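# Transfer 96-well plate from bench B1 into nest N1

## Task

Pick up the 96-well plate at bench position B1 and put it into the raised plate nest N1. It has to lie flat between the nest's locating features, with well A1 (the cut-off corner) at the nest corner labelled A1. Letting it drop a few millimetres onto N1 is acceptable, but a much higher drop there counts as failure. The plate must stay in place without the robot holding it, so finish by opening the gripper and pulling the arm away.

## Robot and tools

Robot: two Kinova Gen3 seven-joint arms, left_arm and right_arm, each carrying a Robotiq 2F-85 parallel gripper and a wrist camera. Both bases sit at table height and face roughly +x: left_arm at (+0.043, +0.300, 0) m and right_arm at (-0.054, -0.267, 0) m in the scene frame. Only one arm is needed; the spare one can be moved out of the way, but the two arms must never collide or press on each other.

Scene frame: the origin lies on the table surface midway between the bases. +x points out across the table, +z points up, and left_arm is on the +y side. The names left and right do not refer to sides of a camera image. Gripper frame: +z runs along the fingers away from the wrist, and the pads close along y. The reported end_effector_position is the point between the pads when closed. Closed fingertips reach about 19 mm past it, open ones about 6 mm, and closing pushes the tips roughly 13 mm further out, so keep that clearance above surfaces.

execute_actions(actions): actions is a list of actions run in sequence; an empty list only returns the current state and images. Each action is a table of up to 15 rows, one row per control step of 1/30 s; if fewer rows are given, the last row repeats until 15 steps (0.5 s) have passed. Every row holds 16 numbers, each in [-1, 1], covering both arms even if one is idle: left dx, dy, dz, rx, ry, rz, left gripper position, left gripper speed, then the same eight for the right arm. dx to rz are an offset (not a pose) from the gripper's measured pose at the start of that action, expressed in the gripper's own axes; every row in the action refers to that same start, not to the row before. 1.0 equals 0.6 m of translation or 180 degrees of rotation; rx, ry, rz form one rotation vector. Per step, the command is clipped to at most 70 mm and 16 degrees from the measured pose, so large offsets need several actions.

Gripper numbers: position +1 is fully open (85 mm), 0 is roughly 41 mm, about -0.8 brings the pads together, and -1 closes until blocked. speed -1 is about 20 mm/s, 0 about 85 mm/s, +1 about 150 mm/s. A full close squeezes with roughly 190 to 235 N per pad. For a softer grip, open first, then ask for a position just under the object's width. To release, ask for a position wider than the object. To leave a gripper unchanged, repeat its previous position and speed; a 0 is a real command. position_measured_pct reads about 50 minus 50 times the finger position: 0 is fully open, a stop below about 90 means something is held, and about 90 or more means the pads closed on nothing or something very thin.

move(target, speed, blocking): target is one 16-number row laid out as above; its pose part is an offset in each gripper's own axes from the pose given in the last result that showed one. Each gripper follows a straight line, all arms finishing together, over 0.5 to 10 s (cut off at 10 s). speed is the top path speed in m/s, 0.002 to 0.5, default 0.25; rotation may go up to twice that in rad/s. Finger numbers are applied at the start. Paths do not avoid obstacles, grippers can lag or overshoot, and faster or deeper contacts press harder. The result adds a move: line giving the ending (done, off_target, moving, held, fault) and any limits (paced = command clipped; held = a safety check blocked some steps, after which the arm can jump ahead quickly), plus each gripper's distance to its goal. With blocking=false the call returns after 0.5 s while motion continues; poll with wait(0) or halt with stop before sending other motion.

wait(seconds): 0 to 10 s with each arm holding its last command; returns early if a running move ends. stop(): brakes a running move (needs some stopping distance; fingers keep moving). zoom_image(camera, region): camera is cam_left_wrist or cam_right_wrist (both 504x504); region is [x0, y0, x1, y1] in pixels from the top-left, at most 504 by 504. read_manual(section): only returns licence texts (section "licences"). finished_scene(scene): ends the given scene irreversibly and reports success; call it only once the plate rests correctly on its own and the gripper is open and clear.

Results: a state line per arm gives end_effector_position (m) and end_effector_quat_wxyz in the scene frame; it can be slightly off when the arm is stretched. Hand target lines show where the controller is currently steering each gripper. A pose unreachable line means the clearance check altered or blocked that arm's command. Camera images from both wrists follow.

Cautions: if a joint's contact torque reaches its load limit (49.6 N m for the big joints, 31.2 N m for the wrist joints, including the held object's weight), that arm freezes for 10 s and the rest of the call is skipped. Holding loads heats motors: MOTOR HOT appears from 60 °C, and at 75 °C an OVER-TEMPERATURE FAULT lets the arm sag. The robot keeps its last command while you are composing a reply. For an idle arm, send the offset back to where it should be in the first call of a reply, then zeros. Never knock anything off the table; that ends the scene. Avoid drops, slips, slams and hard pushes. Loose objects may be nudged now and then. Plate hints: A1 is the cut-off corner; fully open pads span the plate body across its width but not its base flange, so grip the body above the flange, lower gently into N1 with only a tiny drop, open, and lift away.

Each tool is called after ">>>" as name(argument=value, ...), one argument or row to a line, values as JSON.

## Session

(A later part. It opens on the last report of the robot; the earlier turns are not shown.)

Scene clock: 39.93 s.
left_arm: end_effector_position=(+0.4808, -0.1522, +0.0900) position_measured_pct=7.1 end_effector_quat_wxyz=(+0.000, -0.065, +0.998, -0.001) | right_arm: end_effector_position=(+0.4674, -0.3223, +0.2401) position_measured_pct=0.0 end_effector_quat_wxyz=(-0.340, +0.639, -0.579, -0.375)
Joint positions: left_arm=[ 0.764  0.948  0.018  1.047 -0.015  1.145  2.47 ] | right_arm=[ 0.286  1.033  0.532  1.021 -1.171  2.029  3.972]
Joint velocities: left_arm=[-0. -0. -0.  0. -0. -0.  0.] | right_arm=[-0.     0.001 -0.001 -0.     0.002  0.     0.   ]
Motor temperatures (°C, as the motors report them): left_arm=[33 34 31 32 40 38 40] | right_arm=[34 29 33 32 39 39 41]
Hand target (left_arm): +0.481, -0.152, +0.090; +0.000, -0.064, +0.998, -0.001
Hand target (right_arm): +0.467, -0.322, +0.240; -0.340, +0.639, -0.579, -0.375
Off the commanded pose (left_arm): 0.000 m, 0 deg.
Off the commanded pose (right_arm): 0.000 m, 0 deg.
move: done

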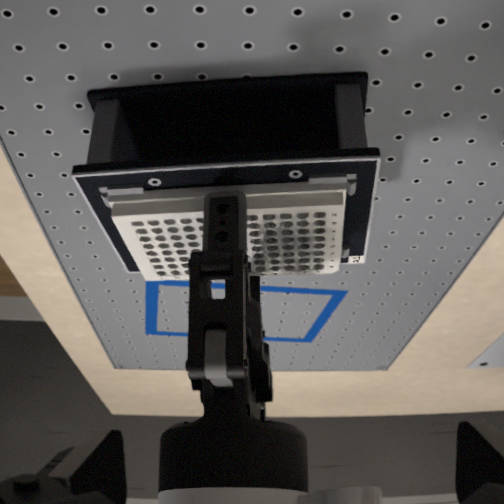

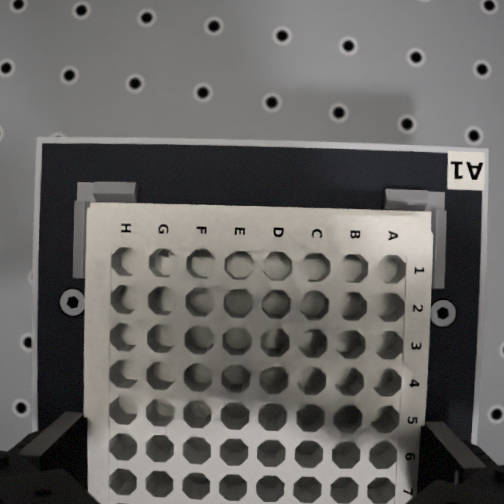

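>>> execute_actions(
  actions=[
    [[0,0,0.0005,0,0,0,0.8,-1,0,0,0,0,0,0,1,0],[0,0,0.001,0,0,0,0.8,-1,0,0,0,0,0,0,1,0],[0,0,0.0015,0,0,0,0.8,-1,0,0,0,0,0,0,1,0],[0,0,0.002,0,0,0,0.8,-1,0,0,0,0,0,0,1,0],[0,0,0.0025,0,0,0,0.8,-1,0,0,0,0,0,0,1,0]],
    [[0,0,0,0,0,0,1,-0.6,0,0,0,0,0,0,1,0]],
  ],
)

>>> move(
  target=[0,0,-0.2,0,0,0,1,-0.6, 0,0,0,0,0,0,1,0],
  speed=0.2,
)

>>> zoom_image(
  camera="cam_left_wrist",
  region=[60, 140, 400, 300],
)

Scene clock: 41.87 s.
left_arm: end_effector_position=(+0.4808, -0.1523, +0.0889) position_measured_pct=0.0 end_effector_quat_wxyz=(+0.000, -0.064, +0.998, -0.001) | right_arm: end_effector_position=(+0.4674, -0.3223, +0.2401) position_measured_pct=0.0 end_effector_quat_wxyz=(-0.340, +0.639, -0.579, -0.375)
Joint positions: left_arm=[ 0.764  0.949  0.018  1.048 -0.015  1.142  2.47 ] | right_arm=[ 0.286  1.033  0.532  1.021 -1.171  2.029  3.972]
Joint velocities: left_arm=[-0.001 -0.     0.     0.     0.     0.     0.   ] | right_arm=[-0.    -0.001  0.001  0.001  0.    -0.001  0.001]
Motor temperatures (°C, as the motors report them): left_arm=[33 34 31 32 40 38 40] | right_arm=[34 29 33 32 39 39 41]
Hand target (left_arm): +0.481, -0.152, +0.089; +0.000, -0.064, +0.998, -0.001
Hand target (right_arm): +0.467, -0.322, +0.240; -0.340, +0.639, -0.579, -0.375
Off the commanded pose (left_arm): 0.000 m, 0 deg.
Off the commanded pose (right_arm): 0.000 m, 0 deg.

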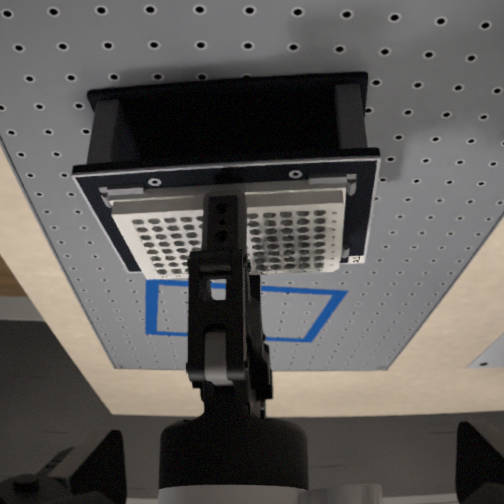

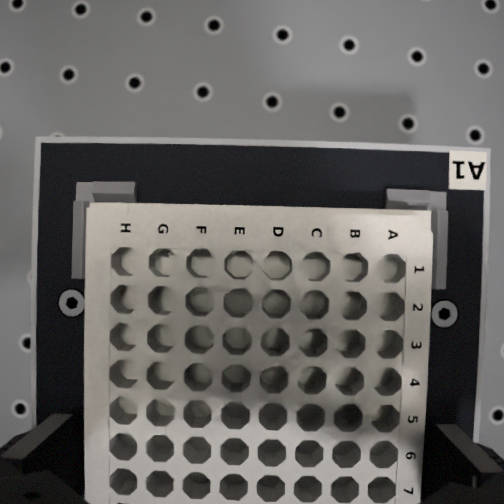

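Scene clock: 42.83 s.
left_arm: end_effector_position=(+0.4807, -0.1521, +0.2090) position_measured_pct=0.0 end_effector_quat_wxyz=(+0.000, -0.064, +0.998, -0.001) | right_arm: end_effector_position=(+0.4674, -0.3223, +0.2401) position_measured_pct=0.0 end_effector_quat_wxyz=(-0.340, +0.639, -0.579, -0.375)
Joint positions: left_arm=[ 0.761  0.851  0.026  0.854 -0.019  1.434  2.471] | right_arm=[ 0.286  1.033  0.532  1.021 -1.171  2.029  3.972]
Joint velocities: left_arm=[-0.     0.003 -0.    -0.002 -0.     0.    -0.   ] | right_arm=[ 0.001 -0.002  0.001 -0.001  0.     0.001  0.001]
Motor temperatures (°C, as the motors report them): left_arm=[33 34 31 32 40 38 40] | right_arm=[34 29 33 32 39 39 41]
Hand target (left_arm): +0.481, -0.152, +0.209; +0.000, -0.064, +0.998, -0.001
Hand target (right_arm): +0.467, -0.322, +0.240; -0.340, +0.639, -0.579, -0.375
Off the commanded pose (left_arm): 0.000 m, 0 deg.
Off the commanded pose (right_arm): 0.000 m, 0 deg.
move: done

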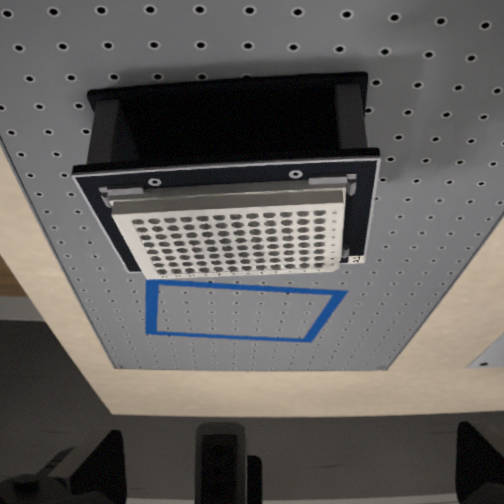

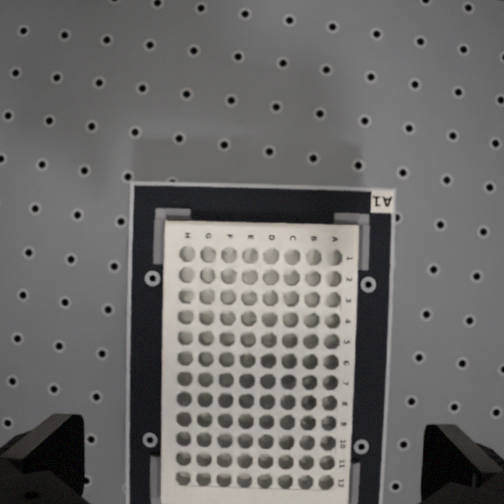

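Region (60, 140, 400, 300) of cam_left_wrist's 504x504 image, scaled by 1.482; it fills the top 237 rows of this view, and the rest is white.

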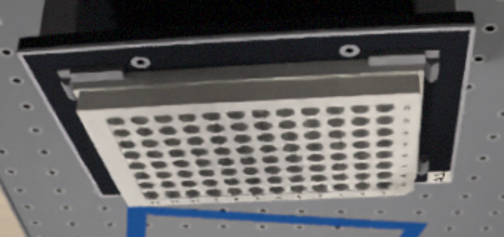

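>>> move(
  target=[0.1,0.3,0,0,0,0,1,-0.6, 0,0,0,0,0,0,1,0],
  speed=0.35,
)

>>> finished_scene(
  scene=1,
)

Scene clock: 46.07 s.
left_arm: end_effector_position=(+0.3979, +0.0184, +0.2086) position_measured_pct=0.0 end_effector_quat_wxyz=(+0.000, -0.064, +0.998, -0.001) | right_arm: end_effector_position=(+0.4674, -0.3223, +0.2401) position_measured_pct=0.0 end_effector_quat_wxyz=(-0.340, +0.639, -0.579, -0.375)
Joint positions: left_arm=[ 0.631  0.427 -0.009  1.633  0.005  1.08   2.31 ] | right_arm=[ 0.286  1.033  0.532  1.021 -1.171  2.029  3.972]
Joint velocities: left_arm=[-0.    -0.007 -0.002  0.002  0.001  0.    -0.001] | right_arm=[-0.    -0.001 -0.001  0.     0.     0.001 -0.   ]
Motor temperatures (°C, as the motors report them): left_arm=[33 34 31 32 40 38 40] | right_arm=[34 29 33 32 39 39 41]
Hand target (left_arm): +0.398, +0.018, +0.209; +0.000, -0.064, +0.998, -0.001
Hand target (right_arm): +0.467, -0.322, +0.240; -0.340, +0.639, -0.579, -0.375
Off the commanded pose (left_arm): 0.000 m, 0 deg.
Off the commanded pose (right_arm): 0.000 m, 0 deg.
move: done

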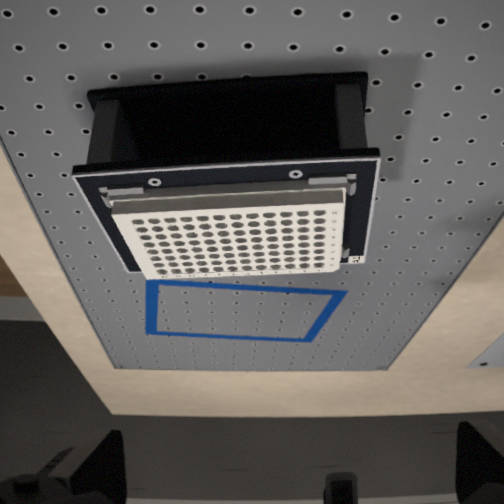

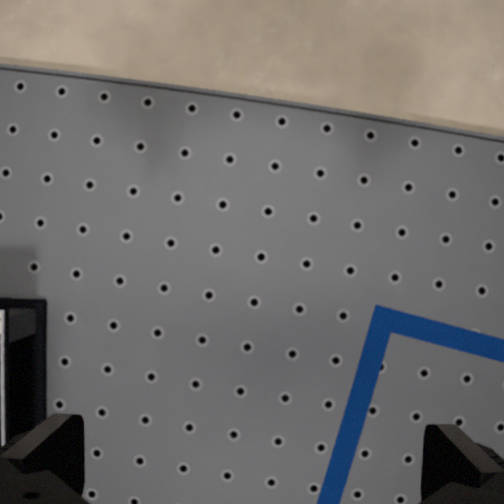

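The scene is finished: the task was done.


## Next scene

The same job, from a new start.

>>> execute_actions(
  actions=[],
)

Scene clock: 0.00 s.
left_arm: end_effector_position=(+0.4935, +0.3050, +0.1993) position_measured_pct=0.0 end_effector_quat_wxyz=(-0.001, -0.005, +1.000, -0.000) | right_arm: end_effector_position=(+0.5301, +0.0515, +0.1573) position_measured_pct=0.0 end_effector_quat_wxyz=(-0.054, +0.423, +0.903, -0.052)
Joint positions: left_arm=[-0.057  0.435  0.001  1.655 -0.     1.053  1.514] | right_arm=[-0.539  1.27   0.298  0.141 -0.315  1.884  0.19 ]
Joint velocities: left_arm=[-0.001 -0.    -0.001  0.    -0.    -0.     0.   ] | right_arm=[-0.    -0.001 -0.     0.001  0.001 -0.     0.001]
Motor temperatures (°C, as the motors report them): left_arm=[33 34 31 32 40 38 40] | right_arm=[34 29 33 32 39 39 41]
Hand target (left_arm): +0.493, +0.305, +0.199; -0.001, -0.005, +1.000, -0.000
Hand target (right_arm): +0.530, +0.051, +0.157; -0.054, +0.423, +0.903, -0.052

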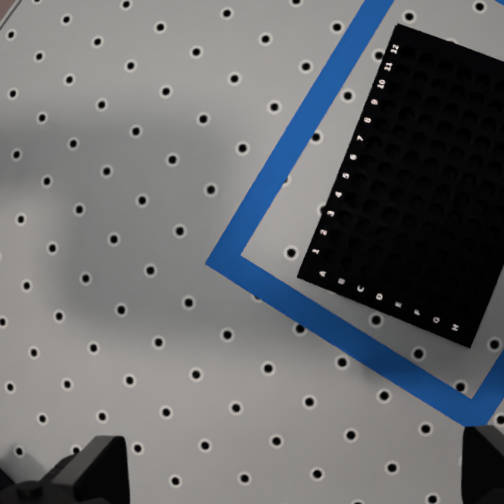

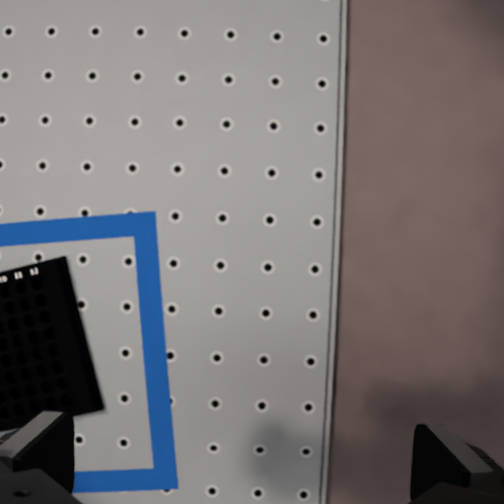

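>>> move(
  target=[-0.0183,-0.2485,0.182,0,0,0.4128,1,0, -0.220,-0.415,-0.295,-0.0489,-0.001,0.2207,1,0],
  speed=0.4,
)

Scene clock: 4.70 s.
left_arm: end_effector_position=(+0.5060, +0.1558, +0.0903) position_measured_pct=0.0 end_effector_quat_wxyz=(+0.000, +0.600, +0.800, -0.001) | right_arm: end_effector_position=(+0.4507, -0.2008, +0.3601) position_measured_pct=0.0 end_effector_quat_wxyz=(+0.000, +0.707, +0.707, -0.001)
Joint positions: left_arm=[ 0.062  0.676  0.31   1.683 -0.262  0.823  0.762] | right_arm=[-0.444  0.513  0.511  1.059 -0.241  1.625 -0.004]
Joint velocities: left_arm=[ 0.001  0.006 -0.001 -0.    -0.    -0.    -0.   ] | right_arm=[ 0.001 -0.004  0.001  0.    -0.001 -0.001  0.001]
Motor temperatures (°C, as the motors report them): left_arm=[33 34 31 32 40 38 40] | right_arm=[34 29 33 32 39 39 41]
Hand target (left_arm): +0.506, +0.156, +0.090; -0.000, +0.600, +0.800, -0.001
Hand target (right_arm): +0.451, -0.201, +0.360; +0.000, +0.707, +0.707, -0.001
Off the commanded pose (left_arm): 0.000 m, 0 deg.
Off the commanded pose (right_arm): 0.001 m, 0 deg.
move: done

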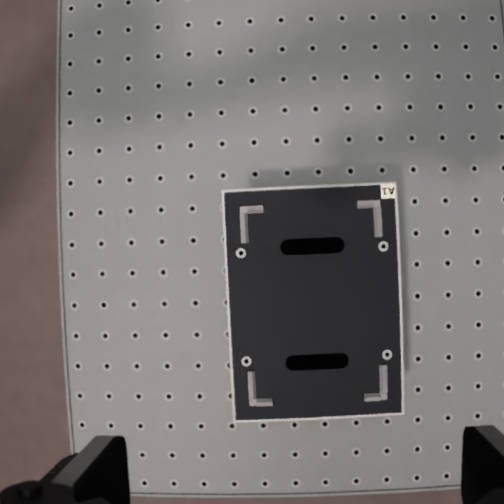

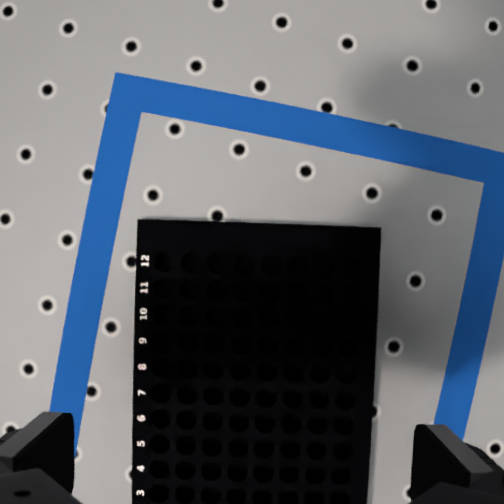

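>>> move(
  target=[0.002,0.0032,0.0835,0,0,-0.001,1,0, -0.14,-0.13,0.14,-0.06,0.145,0.115,1,0],
  speed=0.4,
)

>>> zoom_image(
  camera="cam_right_wrist",
  region=[30, 384, 150, 504],
)

>>> zoom_image(
  camera="cam_right_wrist",
  region=[350, 384, 470, 504],
)

Scene clock: 10.33 s.
left_arm: end_effector_position=(+0.5075, +0.1574, +0.0401) position_measured_pct=0.0 end_effector_quat_wxyz=(+0.000, +0.599, +0.801, -0.001) | right_arm: end_effector_position=(+0.3719, -0.2848, +0.2758) position_measured_pct=0.0 end_effector_quat_wxyz=(-0.093, +0.800, +0.549, +0.223)
Joint positions: left_arm=[ 0.08   0.764  0.276  1.714 -0.294  0.704  0.786] | right_arm=[-0.119  0.247  0.546  1.836 -0.69   1.111  0.361]
Joint velocities: left_arm=[-0.     0.    -0.     0.     0.    -0.001  0.   ] | right_arm=[ 0.001  0.     0.003 -0.002 -0.001 -0.     0.001]
Motor temperatures (°C, as the motors report them): left_arm=[33 34 31 32 40 38 40] | right_arm=[34 29 33 33 39 39 41]
Hand target (left_arm): +0.507, +0.157, +0.040; +0.000, +0.599, +0.801, -0.001
Hand target (right_arm): +0.372, -0.285, +0.276; -0.093, +0.800, +0.549, +0.223
Off the commanded pose (left_arm): 0.000 m, 0 deg.
Off the commanded pose (right_arm): 0.001 m, 0 deg.
move: done

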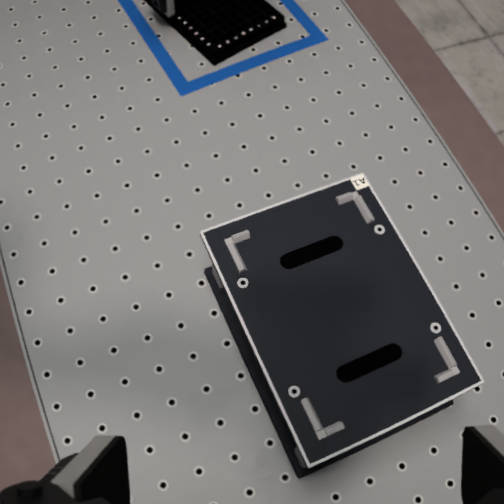

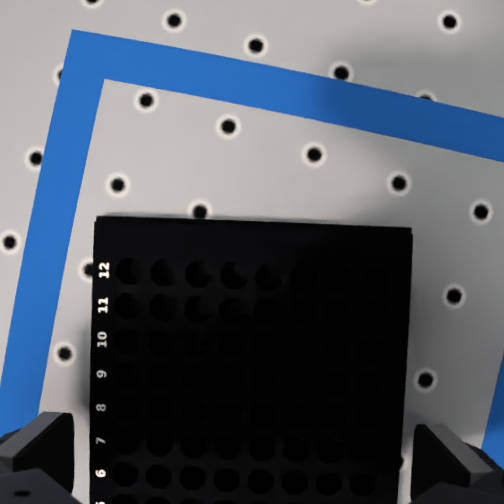

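Region (30, 384, 150, 504) of cam_right_wrist's 504x504 image, scaled by 4.200.

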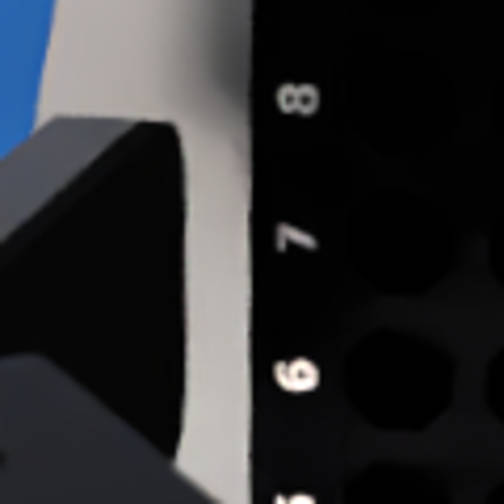

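Region (350, 384, 470, 504) of cam_right_wrist's 504x504 image, scaled by 4.200.

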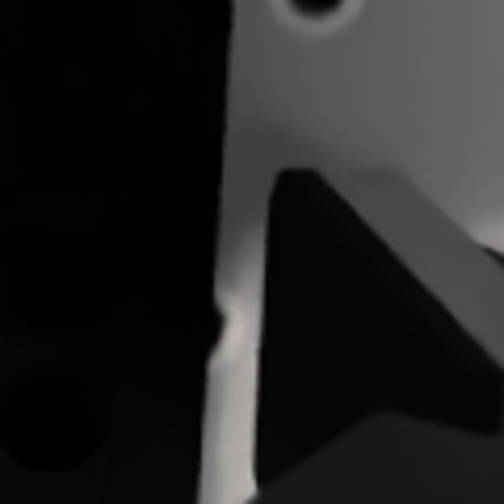

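>>> move(
  target=[-0.004,0.0008,0.022,0,0,0,1,0, 0,0,0,0,0,0,1,0],
  speed=0.03,
)

>>> execute_actions(
  actions=[
    [[0,0,0,0,0,0,0.8,-1, 0,0,0,0,0,0,1,0]],
  ],
)

Scene clock: 11.63 s.
left_arm: end_effector_position=(+0.5087, +0.1553, +0.0270) position_measured_pct=0.0 end_effector_quat_wxyz=(+0.000, +0.599, +0.801, -0.001) | right_arm: end_effector_position=(+0.3719, -0.2848, +0.2758) position_measured_pct=0.0 end_effector_quat_wxyz=(-0.093, +0.800, +0.549, +0.223)
Joint positions: left_arm=[ 0.091  0.791  0.266  1.714 -0.301  0.678  0.795] | right_arm=[-0.119  0.247  0.546  1.836 -0.69   1.111  0.361]
Joint velocities: left_arm=[ 0.001  0.002  0.    -0.    -0.    -0.     0.   ] | right_arm=[-0.    -0.     0.    -0.001 -0.001 -0.     0.002]
Motor temperatures (°C, as the motors report them): left_arm=[33 34 31 32 40 38 40] | right_arm=[34 29 33 33 39 39 41]
Hand target (left_arm): +0.509, +0.155, +0.027; +0.000, +0.599, +0.801, -0.001
Hand target (right_arm): +0.372, -0.285, +0.276; -0.093, +0.800, +0.549, +0.223
Off the commanded pose (left_arm): 0.000 m, 0 deg.
Off the commanded pose (right_arm): 0.000 m, 0 deg.
move: done

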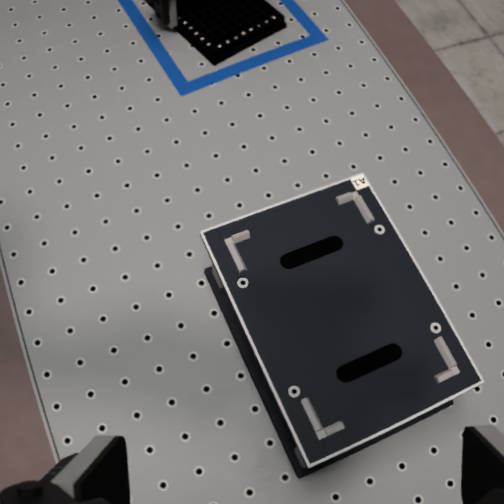

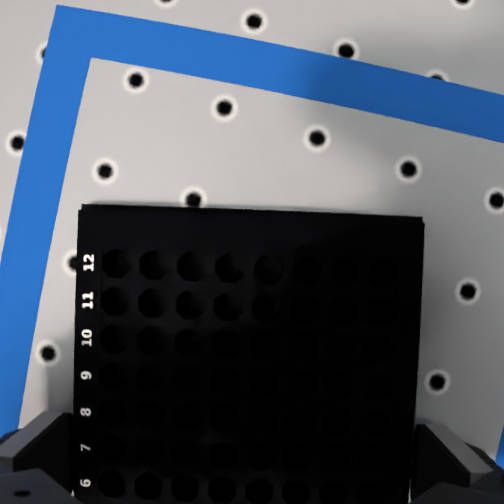

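Scene clock: 12.13 s.
left_arm: end_effector_position=(+0.5086, +0.1553, +0.0280) position_measured_pct=7.1 end_effector_quat_wxyz=(+0.000, +0.599, +0.801, -0.000) | right_arm: end_effector_position=(+0.3719, -0.2848, +0.2758) position_measured_pct=0.0 end_effector_quat_wxyz=(-0.093, +0.800, +0.549, +0.223)
Joint positions: left_arm=[ 0.091  0.788  0.267  1.714 -0.301  0.679  0.795] | right_arm=[-0.119  0.247  0.546  1.836 -0.69   1.111  0.361]
Joint velocities: left_arm=[-0.    -0.005  0.001  0.     0.     0.002  0.   ] | right_arm=[ 0.     0.001  0.001  0.001  0.    -0.001  0.   ]
Motor temperatures (°C, as the motors report them): left_arm=[33 34 31 32 40 38 40] | right_arm=[34 29 33 33 39 39 41]
Hand target (left_arm): +0.509, +0.155, +0.027; +0.000, +0.599, +0.801, -0.001
Hand target (right_arm): +0.372, -0.285, +0.276; -0.093, +0.800, +0.549, +0.223
Off the commanded pose (left_arm): 0.001 m, 0 deg.
Off the commanded pose (right_arm): 0.000 m, 0 deg.

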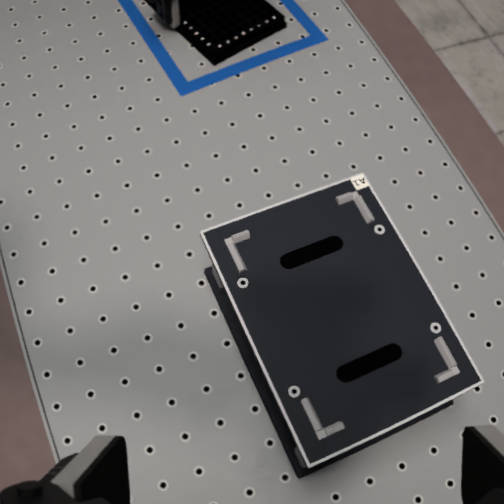

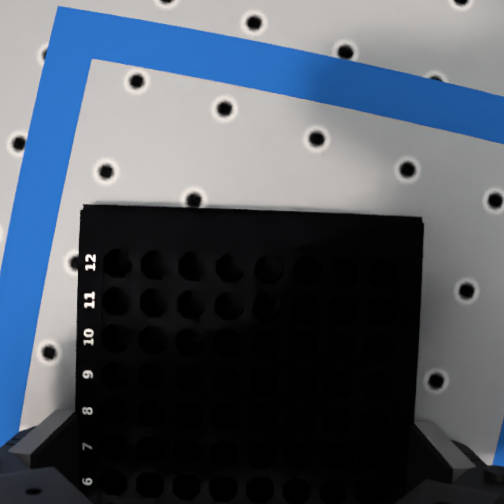

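>>> move(
  target=[0,0,-0.125,0,0,0,0.8,-1, -0.217,-0.077,0.041,-0.06,0.145,0.115,1,0],
  speed=0.4,
)

Scene clock: 14.57 s.
left_arm: end_effector_position=(+0.5087, +0.1553, +0.1031) position_measured_pct=7.5 end_effector_quat_wxyz=(+0.000, +0.599, +0.801, -0.000) | right_arm: end_effector_position=(+0.2954, -0.3653, +0.1890) position_measured_pct=0.0 end_effector_quat_wxyz=(-0.178, +0.819, +0.341, +0.426)
Joint positions: left_arm=[ 0.059  0.66   0.316  1.663 -0.253  0.859  0.756] | right_arm=[ 0.536  0.561  0.563  2.247 -1.247  1.349  1.235]
Joint velocities: left_arm=[-0.     0.     0.001  0.001 -0.    -0.     0.   ] | right_arm=[ 0.003  0.004  0.002 -0.     0.     0.001  0.001]
Motor temperatures (°C, as the motors report them): left_arm=[33 34 31 32 40 38 40] | right_arm=[34 29 33 33 39 39 41]
Hand target (left_arm): +0.509, +0.155, +0.103; +0.000, +0.599, +0.801, -0.000
Hand target (right_arm): +0.295, -0.365, +0.189; -0.178, +0.819, +0.340, +0.426
Off the commanded pose (left_arm): 0.000 m, 0 deg.
Off the commanded pose (right_arm): 0.002 m, 0 deg.
move: done

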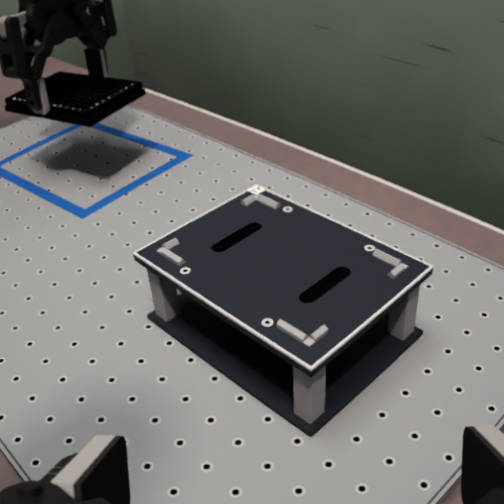

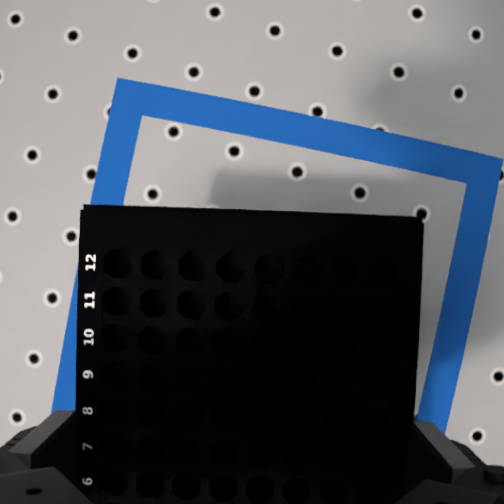

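>>> move(
  target=[-0.5449,-0.235,-0.032,0,0,-0.917,0.8,-1, 0,0,0,0,0,0,1,0],
  speed=0.42,
)

Scene clock: 19.00 s.
left_arm: end_effector_position=(+0.4661, -0.1984, +0.1227) position_measured_pct=7.5 end_effector_quat_wxyz=(+0.000, +0.716, -0.698, +0.000) | right_arm: end_effector_position=(+0.2954, -0.3653, +0.1890) position_measured_pct=0.0 end_effector_quat_wxyz=(-0.178, +0.819, +0.341, +0.426)
Joint positions: left_arm=[ 0.972  1.002 -0.373  0.849  0.322  1.334  3.844] | right_arm=[ 0.536  0.561  0.563  2.247 -1.247  1.349  1.235]
Joint velocities: left_arm=[ 0.002  0.01   0.002 -0.004 -0.002  0.     0.001] | right_arm=[ 0.    -0.    -0.    -0.001  0.001  0.001 -0.001]
Motor temperatures (°C, as the motors report them): left_arm=[33 34 31 32 40 38 40] | right_arm=[34 29 33 33 39 39 41]
Hand target (left_arm): +0.466, -0.198, +0.122; +0.000, +0.716, -0.698, +0.000
Hand target (right_arm): +0.295, -0.365, +0.189; -0.178, +0.819, +0.341, +0.426
Off the commanded pose (left_arm): 0.000 m, 0 deg.
Off the commanded pose (right_arm): 0.000 m, 0 deg.
move: done

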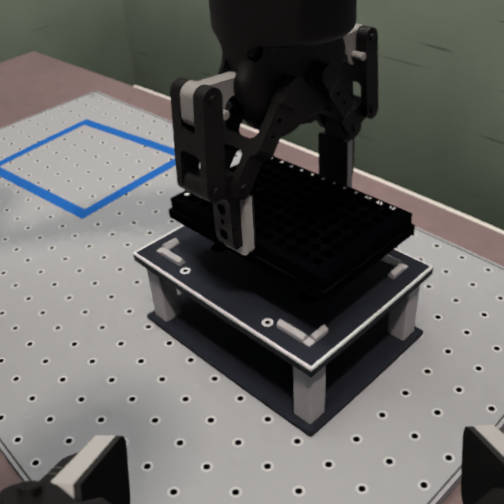

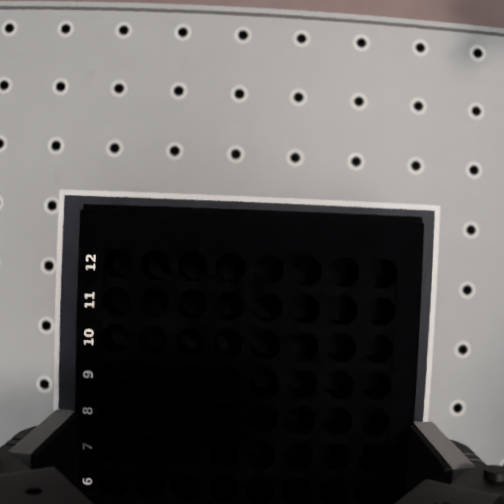

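>>> move(
  target=[-0.018,-0.0025,0.0355,0,0,0.0022,0.8,-1, 0,0,0,0,0,0,1,0],
  speed=0.08,
)

>>> zoom_image(
  camera="cam_right_wrist",
  region=[20, 140, 180, 300],
)

>>> zoom_image(
  camera="cam_right_wrist",
  region=[320, 140, 480, 300],
)

>>> zoom_image(
  camera="cam_left_wrist",
  region=[120, 170, 440, 380],
)

Scene clock: 20.80 s.
left_arm: end_effector_position=(+0.4673, -0.1876, +0.1012) position_measured_pct=7.5 end_effector_quat_wxyz=(+0.000, +0.714, -0.700, +0.000) | right_arm: end_effector_position=(+0.2954, -0.3653, +0.1890) position_measured_pct=0.0 end_effector_quat_wxyz=(-0.178, +0.819, +0.341, +0.426)
Joint positions: left_arm=[ 0.968  1.002 -0.37   0.925  0.327  1.263  3.81 ] | right_arm=[ 0.536  0.561  0.563  2.247 -1.247  1.349  1.235]
Joint velocities: left_arm=[ 0.    -0.002  0.     0.001  0.    -0.    -0.   ] | right_arm=[-0.    -0.001 -0.    -0.002 -0.     0.    -0.   ]
Motor temperatures (°C, as the motors report them): left_arm=[33 34 31 32 40 38 40] | right_arm=[34 29 33 33 39 39 41]
Hand target (left_arm): +0.467, -0.188, +0.101; +0.000, +0.714, -0.700, +0.000
Hand target (right_arm): +0.295, -0.365, +0.189; -0.178, +0.819, +0.341, +0.426
Off the commanded pose (left_arm): 0.000 m, 0 deg.
Off the commanded pose (right_arm): 0.000 m, 0 deg.
move: done

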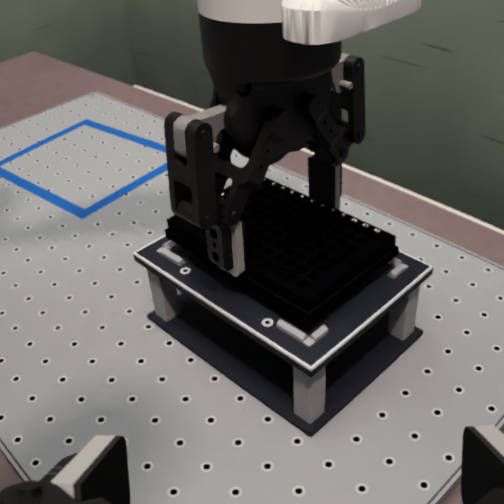

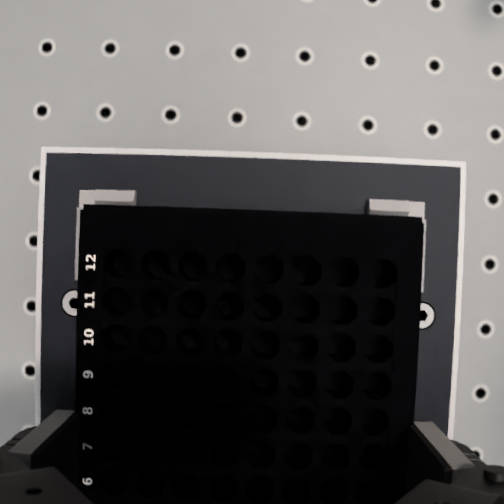

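Region (20, 140, 180, 300) of cam_right_wrist's 504x504 image, scaled by 3.150.

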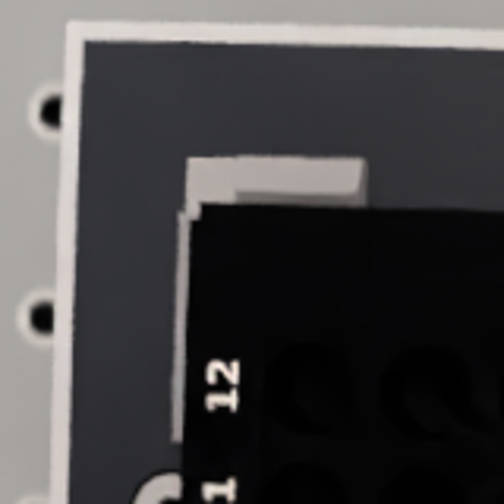

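Region (320, 140, 480, 300) of cam_right_wrist's 504x504 image, scaled by 3.150.

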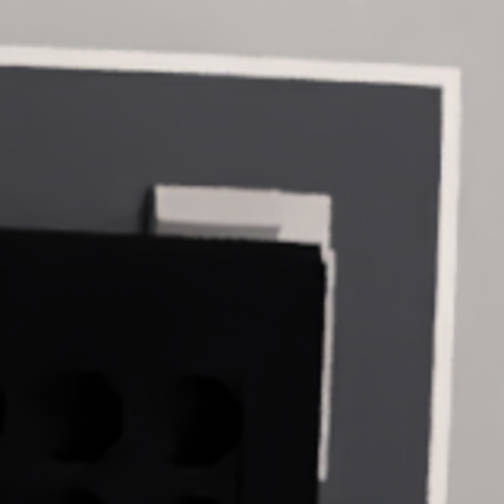

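Region (120, 170, 440, 380) of cam_left_wrist's 504x504 image, scaled by 1.575; it fills the top 331 rows of this view, and the rest is white.

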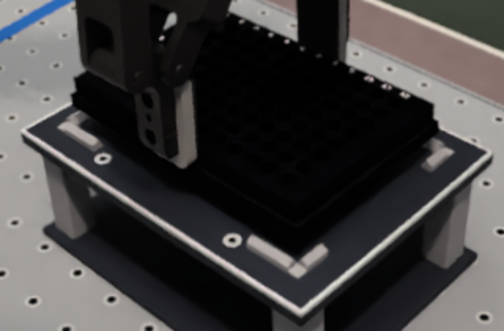

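>>> move(
  target=[-0.0008,-0.0004,0.0165,0,0,-0.0003,0.8,-1, 0,0,0,0,0,0,1,0],
  speed=0.02,
)

>>> zoom_image(
  camera="cam_left_wrist",
  region=[130, 210, 230, 290],
)

>>> zoom_image(
  camera="cam_left_wrist",
  region=[250, 230, 430, 360],
)

Scene clock: 22.53 s.
left_arm: end_effector_position=(+0.4676, -0.1871, +0.0913) position_measured_pct=7.5 end_effector_quat_wxyz=(+0.000, +0.714, -0.700, +0.000) | right_arm: end_effector_position=(+0.2954, -0.3653, +0.1890) position_measured_pct=0.0 end_effector_quat_wxyz=(-0.178, +0.819, +0.341, +0.426)
Joint positions: left_arm=[ 0.968  1.011 -0.369  0.937  0.33   1.241  3.807] | right_arm=[ 0.536  0.561  0.563  2.247 -1.247  1.349  1.235]
Joint velocities: left_arm=[-0.    -0.    -0.     0.002 -0.     0.001  0.   ] | right_arm=[ 0.    -0.    -0.002  0.001 -0.001 -0.     0.   ]
Motor temperatures (°C, as the motors report them): left_arm=[33 34 31 32 40 38 40] | right_arm=[34 29 33 33 39 39 41]
Hand target (left_arm): +0.468, -0.187, +0.091; +0.000, +0.714, -0.700, +0.000
Hand target (right_arm): +0.295, -0.365, +0.189; -0.178, +0.819, +0.341, +0.426
Off the commanded pose (left_arm): 0.000 m, 0 deg.
Off the commanded pose (right_arm): 0.000 m, 0 deg.
move: done

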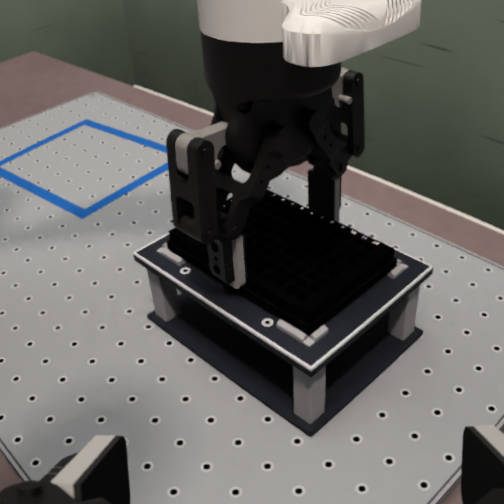

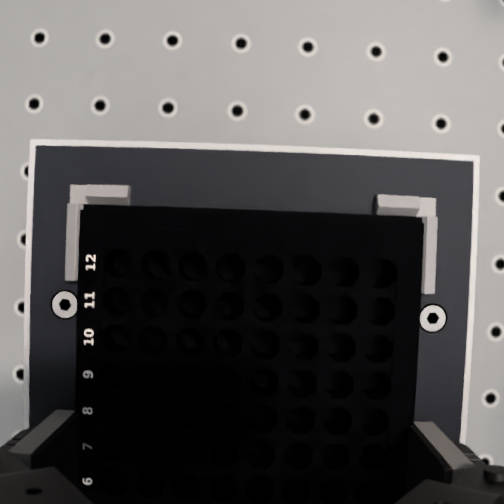

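Region (130, 210, 230, 290) of cam_left_wrist's 504x504 image, scaled by 5.040; it fills the top 403 rows of this view, and the rest is white.

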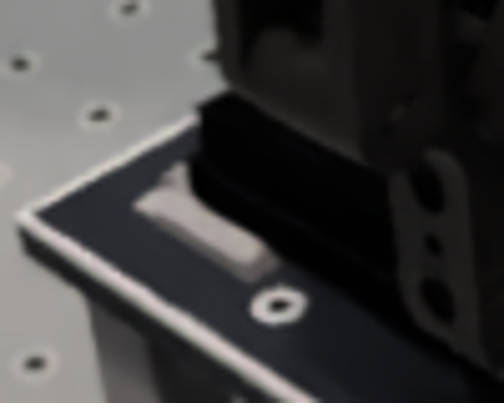

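Region (250, 230, 430, 360) of cam_left_wrist's 504x504 image, scaled by 2.800.

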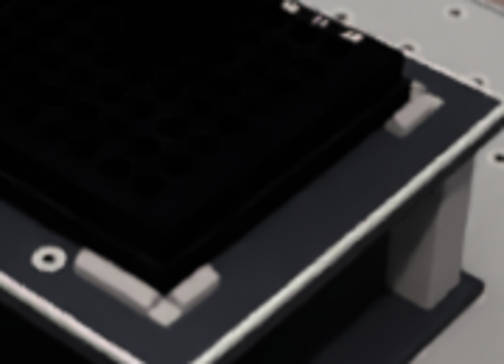

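Reached the target with no contact, and the plate is inside the locators. I'll lower the last millimetre, release and lift.

>>> execute_actions(
  actions=[
    [[0,0,0.0005,0,0,0,0.8,-1,0,0,0,0,0,0,1,0],[0,0,0.001,0,0,0,0.8,-1,0,0,0,0,0,0,1,0],[0,0,0.0015,0,0,0,0.8,-1,0,0,0,0,0,0,1,0],[0,0,0.002,0,0,0,0.8,-1,0,0,0,0,0,0,1,0],[0,0,0.0023,0,0,0,0.8,-1,0,0,0,0,0,0,1,0]],
    [[0,0,0,0,0,0,1,-0.6,0,0,0,0,0,0,1,0]],
  ],
)

>>> move(
  target=[0,0,-0.08,0,0,0,1,-0.6, 0,0,0,0,0,0,1,0],
  speed=0.15,
)

>>> move(
  target=[-0.2,0,-0.2,0,0,0,1,-0.6, 0,0,0,0,0,0,1,0],
  speed=0.35,
)

>>> zoom_image(
  camera="cam_left_wrist",
  region=[120, 160, 440, 380],
)

Scene clock: 25.23 s.
left_arm: end_effector_position=(+0.4676, -0.1871, +0.0900) position_measured_pct=0.0 end_effector_quat_wxyz=(+0.000, +0.714, -0.700, +0.000) | right_arm: end_effector_position=(+0.2954, -0.3653, +0.1890) position_measured_pct=0.0 end_effector_quat_wxyz=(-0.178, +0.819, +0.341, +0.426)
Joint positions: left_arm=[ 0.968  1.013 -0.369  0.939  0.33   1.238  3.807] | right_arm=[ 0.536  0.561  0.563  2.247 -1.247  1.349  1.235]
Joint velocities: left_arm=[-0.001  0.001 -0.001  0.     0.    -0.001  0.   ] | right_arm=[-0.    -0.001 -0.001  0.     0.    -0.001 -0.001]
Motor temperatures (°C, as the motors report them): left_arm=[33 34 31 32 40 38 40] | right_arm=[34 29 33 33 39 39 41]
Hand target (left_arm): +0.468, -0.187, +0.090; +0.000, +0.714, -0.700, +0.000
Hand target (right_arm): +0.295, -0.365, +0.189; -0.178, +0.819, +0.341, +0.426
Off the commanded pose (left_arm): 0.000 m, 0 deg.
Off the commanded pose (right_arm): 0.000 m, 0 deg.

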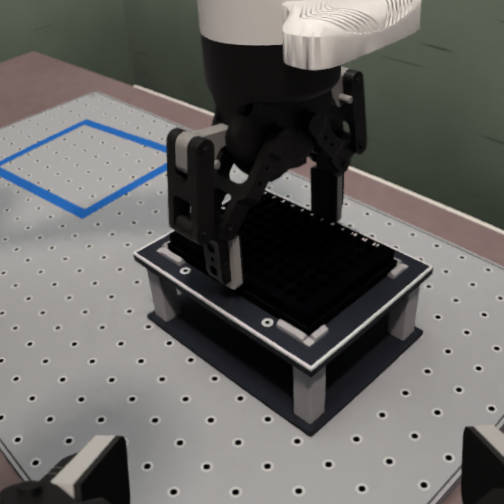

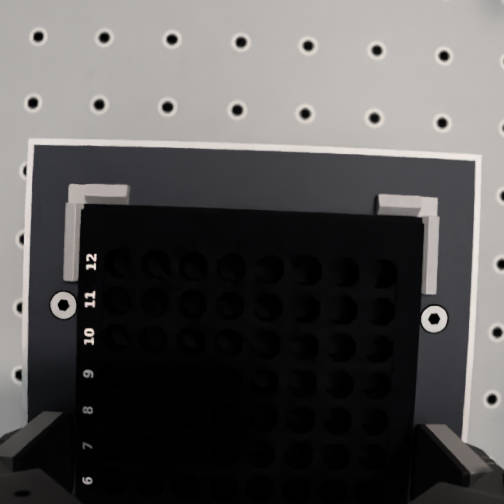

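Scene clock: 25.97 s.
left_arm: end_effector_position=(+0.4676, -0.1871, +0.1380) position_measured_pct=0.0 end_effector_quat_wxyz=(+0.000, +0.714, -0.700, +0.000) | right_arm: end_effector_position=(+0.2954, -0.3653, +0.1890) position_measured_pct=0.0 end_effector_quat_wxyz=(-0.178, +0.819, +0.341, +0.426)
Joint positions: left_arm=[ 0.963  0.968 -0.375  0.874  0.316  1.344  3.822] | right_arm=[ 0.536  0.561  0.563  2.247 -1.247  1.349  1.235]
Joint velocities: left_arm=[-0.    -0.001 -0.002  0.001  0.    -0.    -0.   ] | right_arm=[ 0.    -0.001  0.001  0.001  0.001 -0.    -0.   ]
Motor temperatures (°C, as the motors report them): left_arm=[33 35 31 32 40 38 40] | right_arm=[34 29 33 33 39 39 41]
Hand target (left_arm): +0.468, -0.187, +0.138; +0.000, +0.714, -0.700, +0.000
Hand target (right_arm): +0.295, -0.365, +0.189; -0.178, +0.819, +0.341, +0.426
Off the commanded pose (left_arm): 0.000 m, 0 deg.
Off the commanded pose (right_arm): 0.000 m, 0 deg.
move: done

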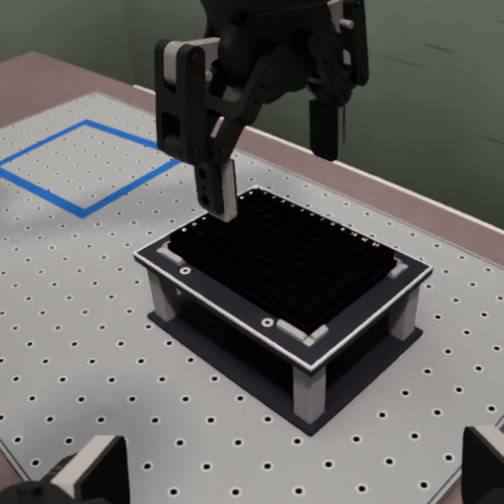

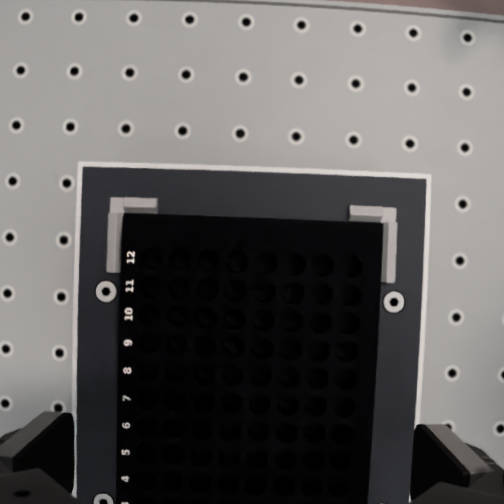

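Scene clock: 26.93 s.
left_arm: end_effector_position=(+0.4651, -0.0671, +0.2578) position_measured_pct=0.0 end_effector_quat_wxyz=(+0.000, +0.714, -0.700, +0.000) | right_arm: end_effector_position=(+0.2954, -0.3653, +0.1890) position_measured_pct=0.0 end_effector_quat_wxyz=(-0.178, +0.819, +0.341, +0.426)
Joint positions: left_arm=[ 0.891  0.662 -0.426  1.101  0.26   1.429  3.661] | right_arm=[ 0.536  0.561  0.563  2.247 -1.247  1.349  1.235]
Joint velocities: left_arm=[ 0.001 -0.006 -0.001 -0.     0.     0.    -0.001] | right_arm=[ 0.    -0.    -0.001 -0.     0.     0.     0.   ]
Motor temperatures (°C, as the motors report them): left_arm=[33 35 31 32 40 38 40] | right_arm=[34 29 33 33 39 39 41]
Hand target (left_arm): +0.465, -0.067, +0.258; +0.000, +0.714, -0.700, +0.000
Hand target (right_arm): +0.295, -0.365, +0.189; -0.178, +0.819, +0.341, +0.426
Off the commanded pose (left_arm): 0.000 m, 0 deg.
Off the commanded pose (right_arm): 0.000 m, 0 deg.
move: done

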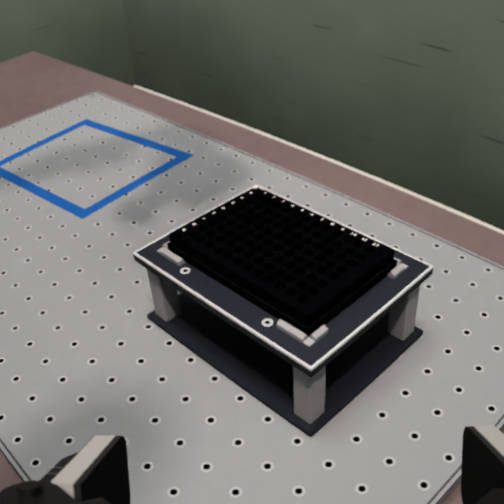

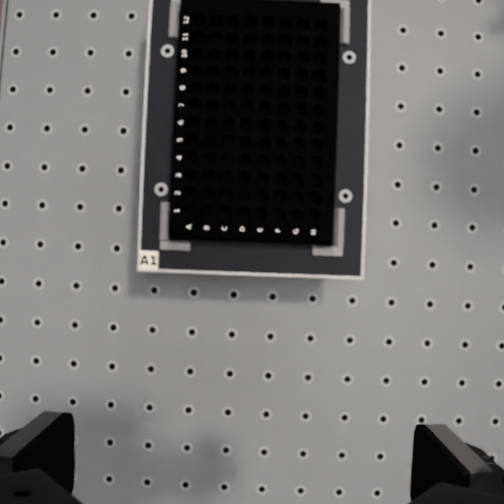

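Region (120, 160, 440, 380) of cam_left_wrist's 504x504 image, scaled by 1.575; it fills the top 346 rows of this view, and the rest is white.

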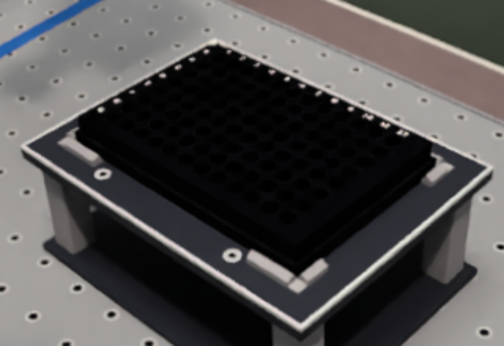

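The plate is seated inside all four locators, with well A1 at the marked corner.

>>> finished_scene(
  scene=2,
)

The scene is finished: the task was done.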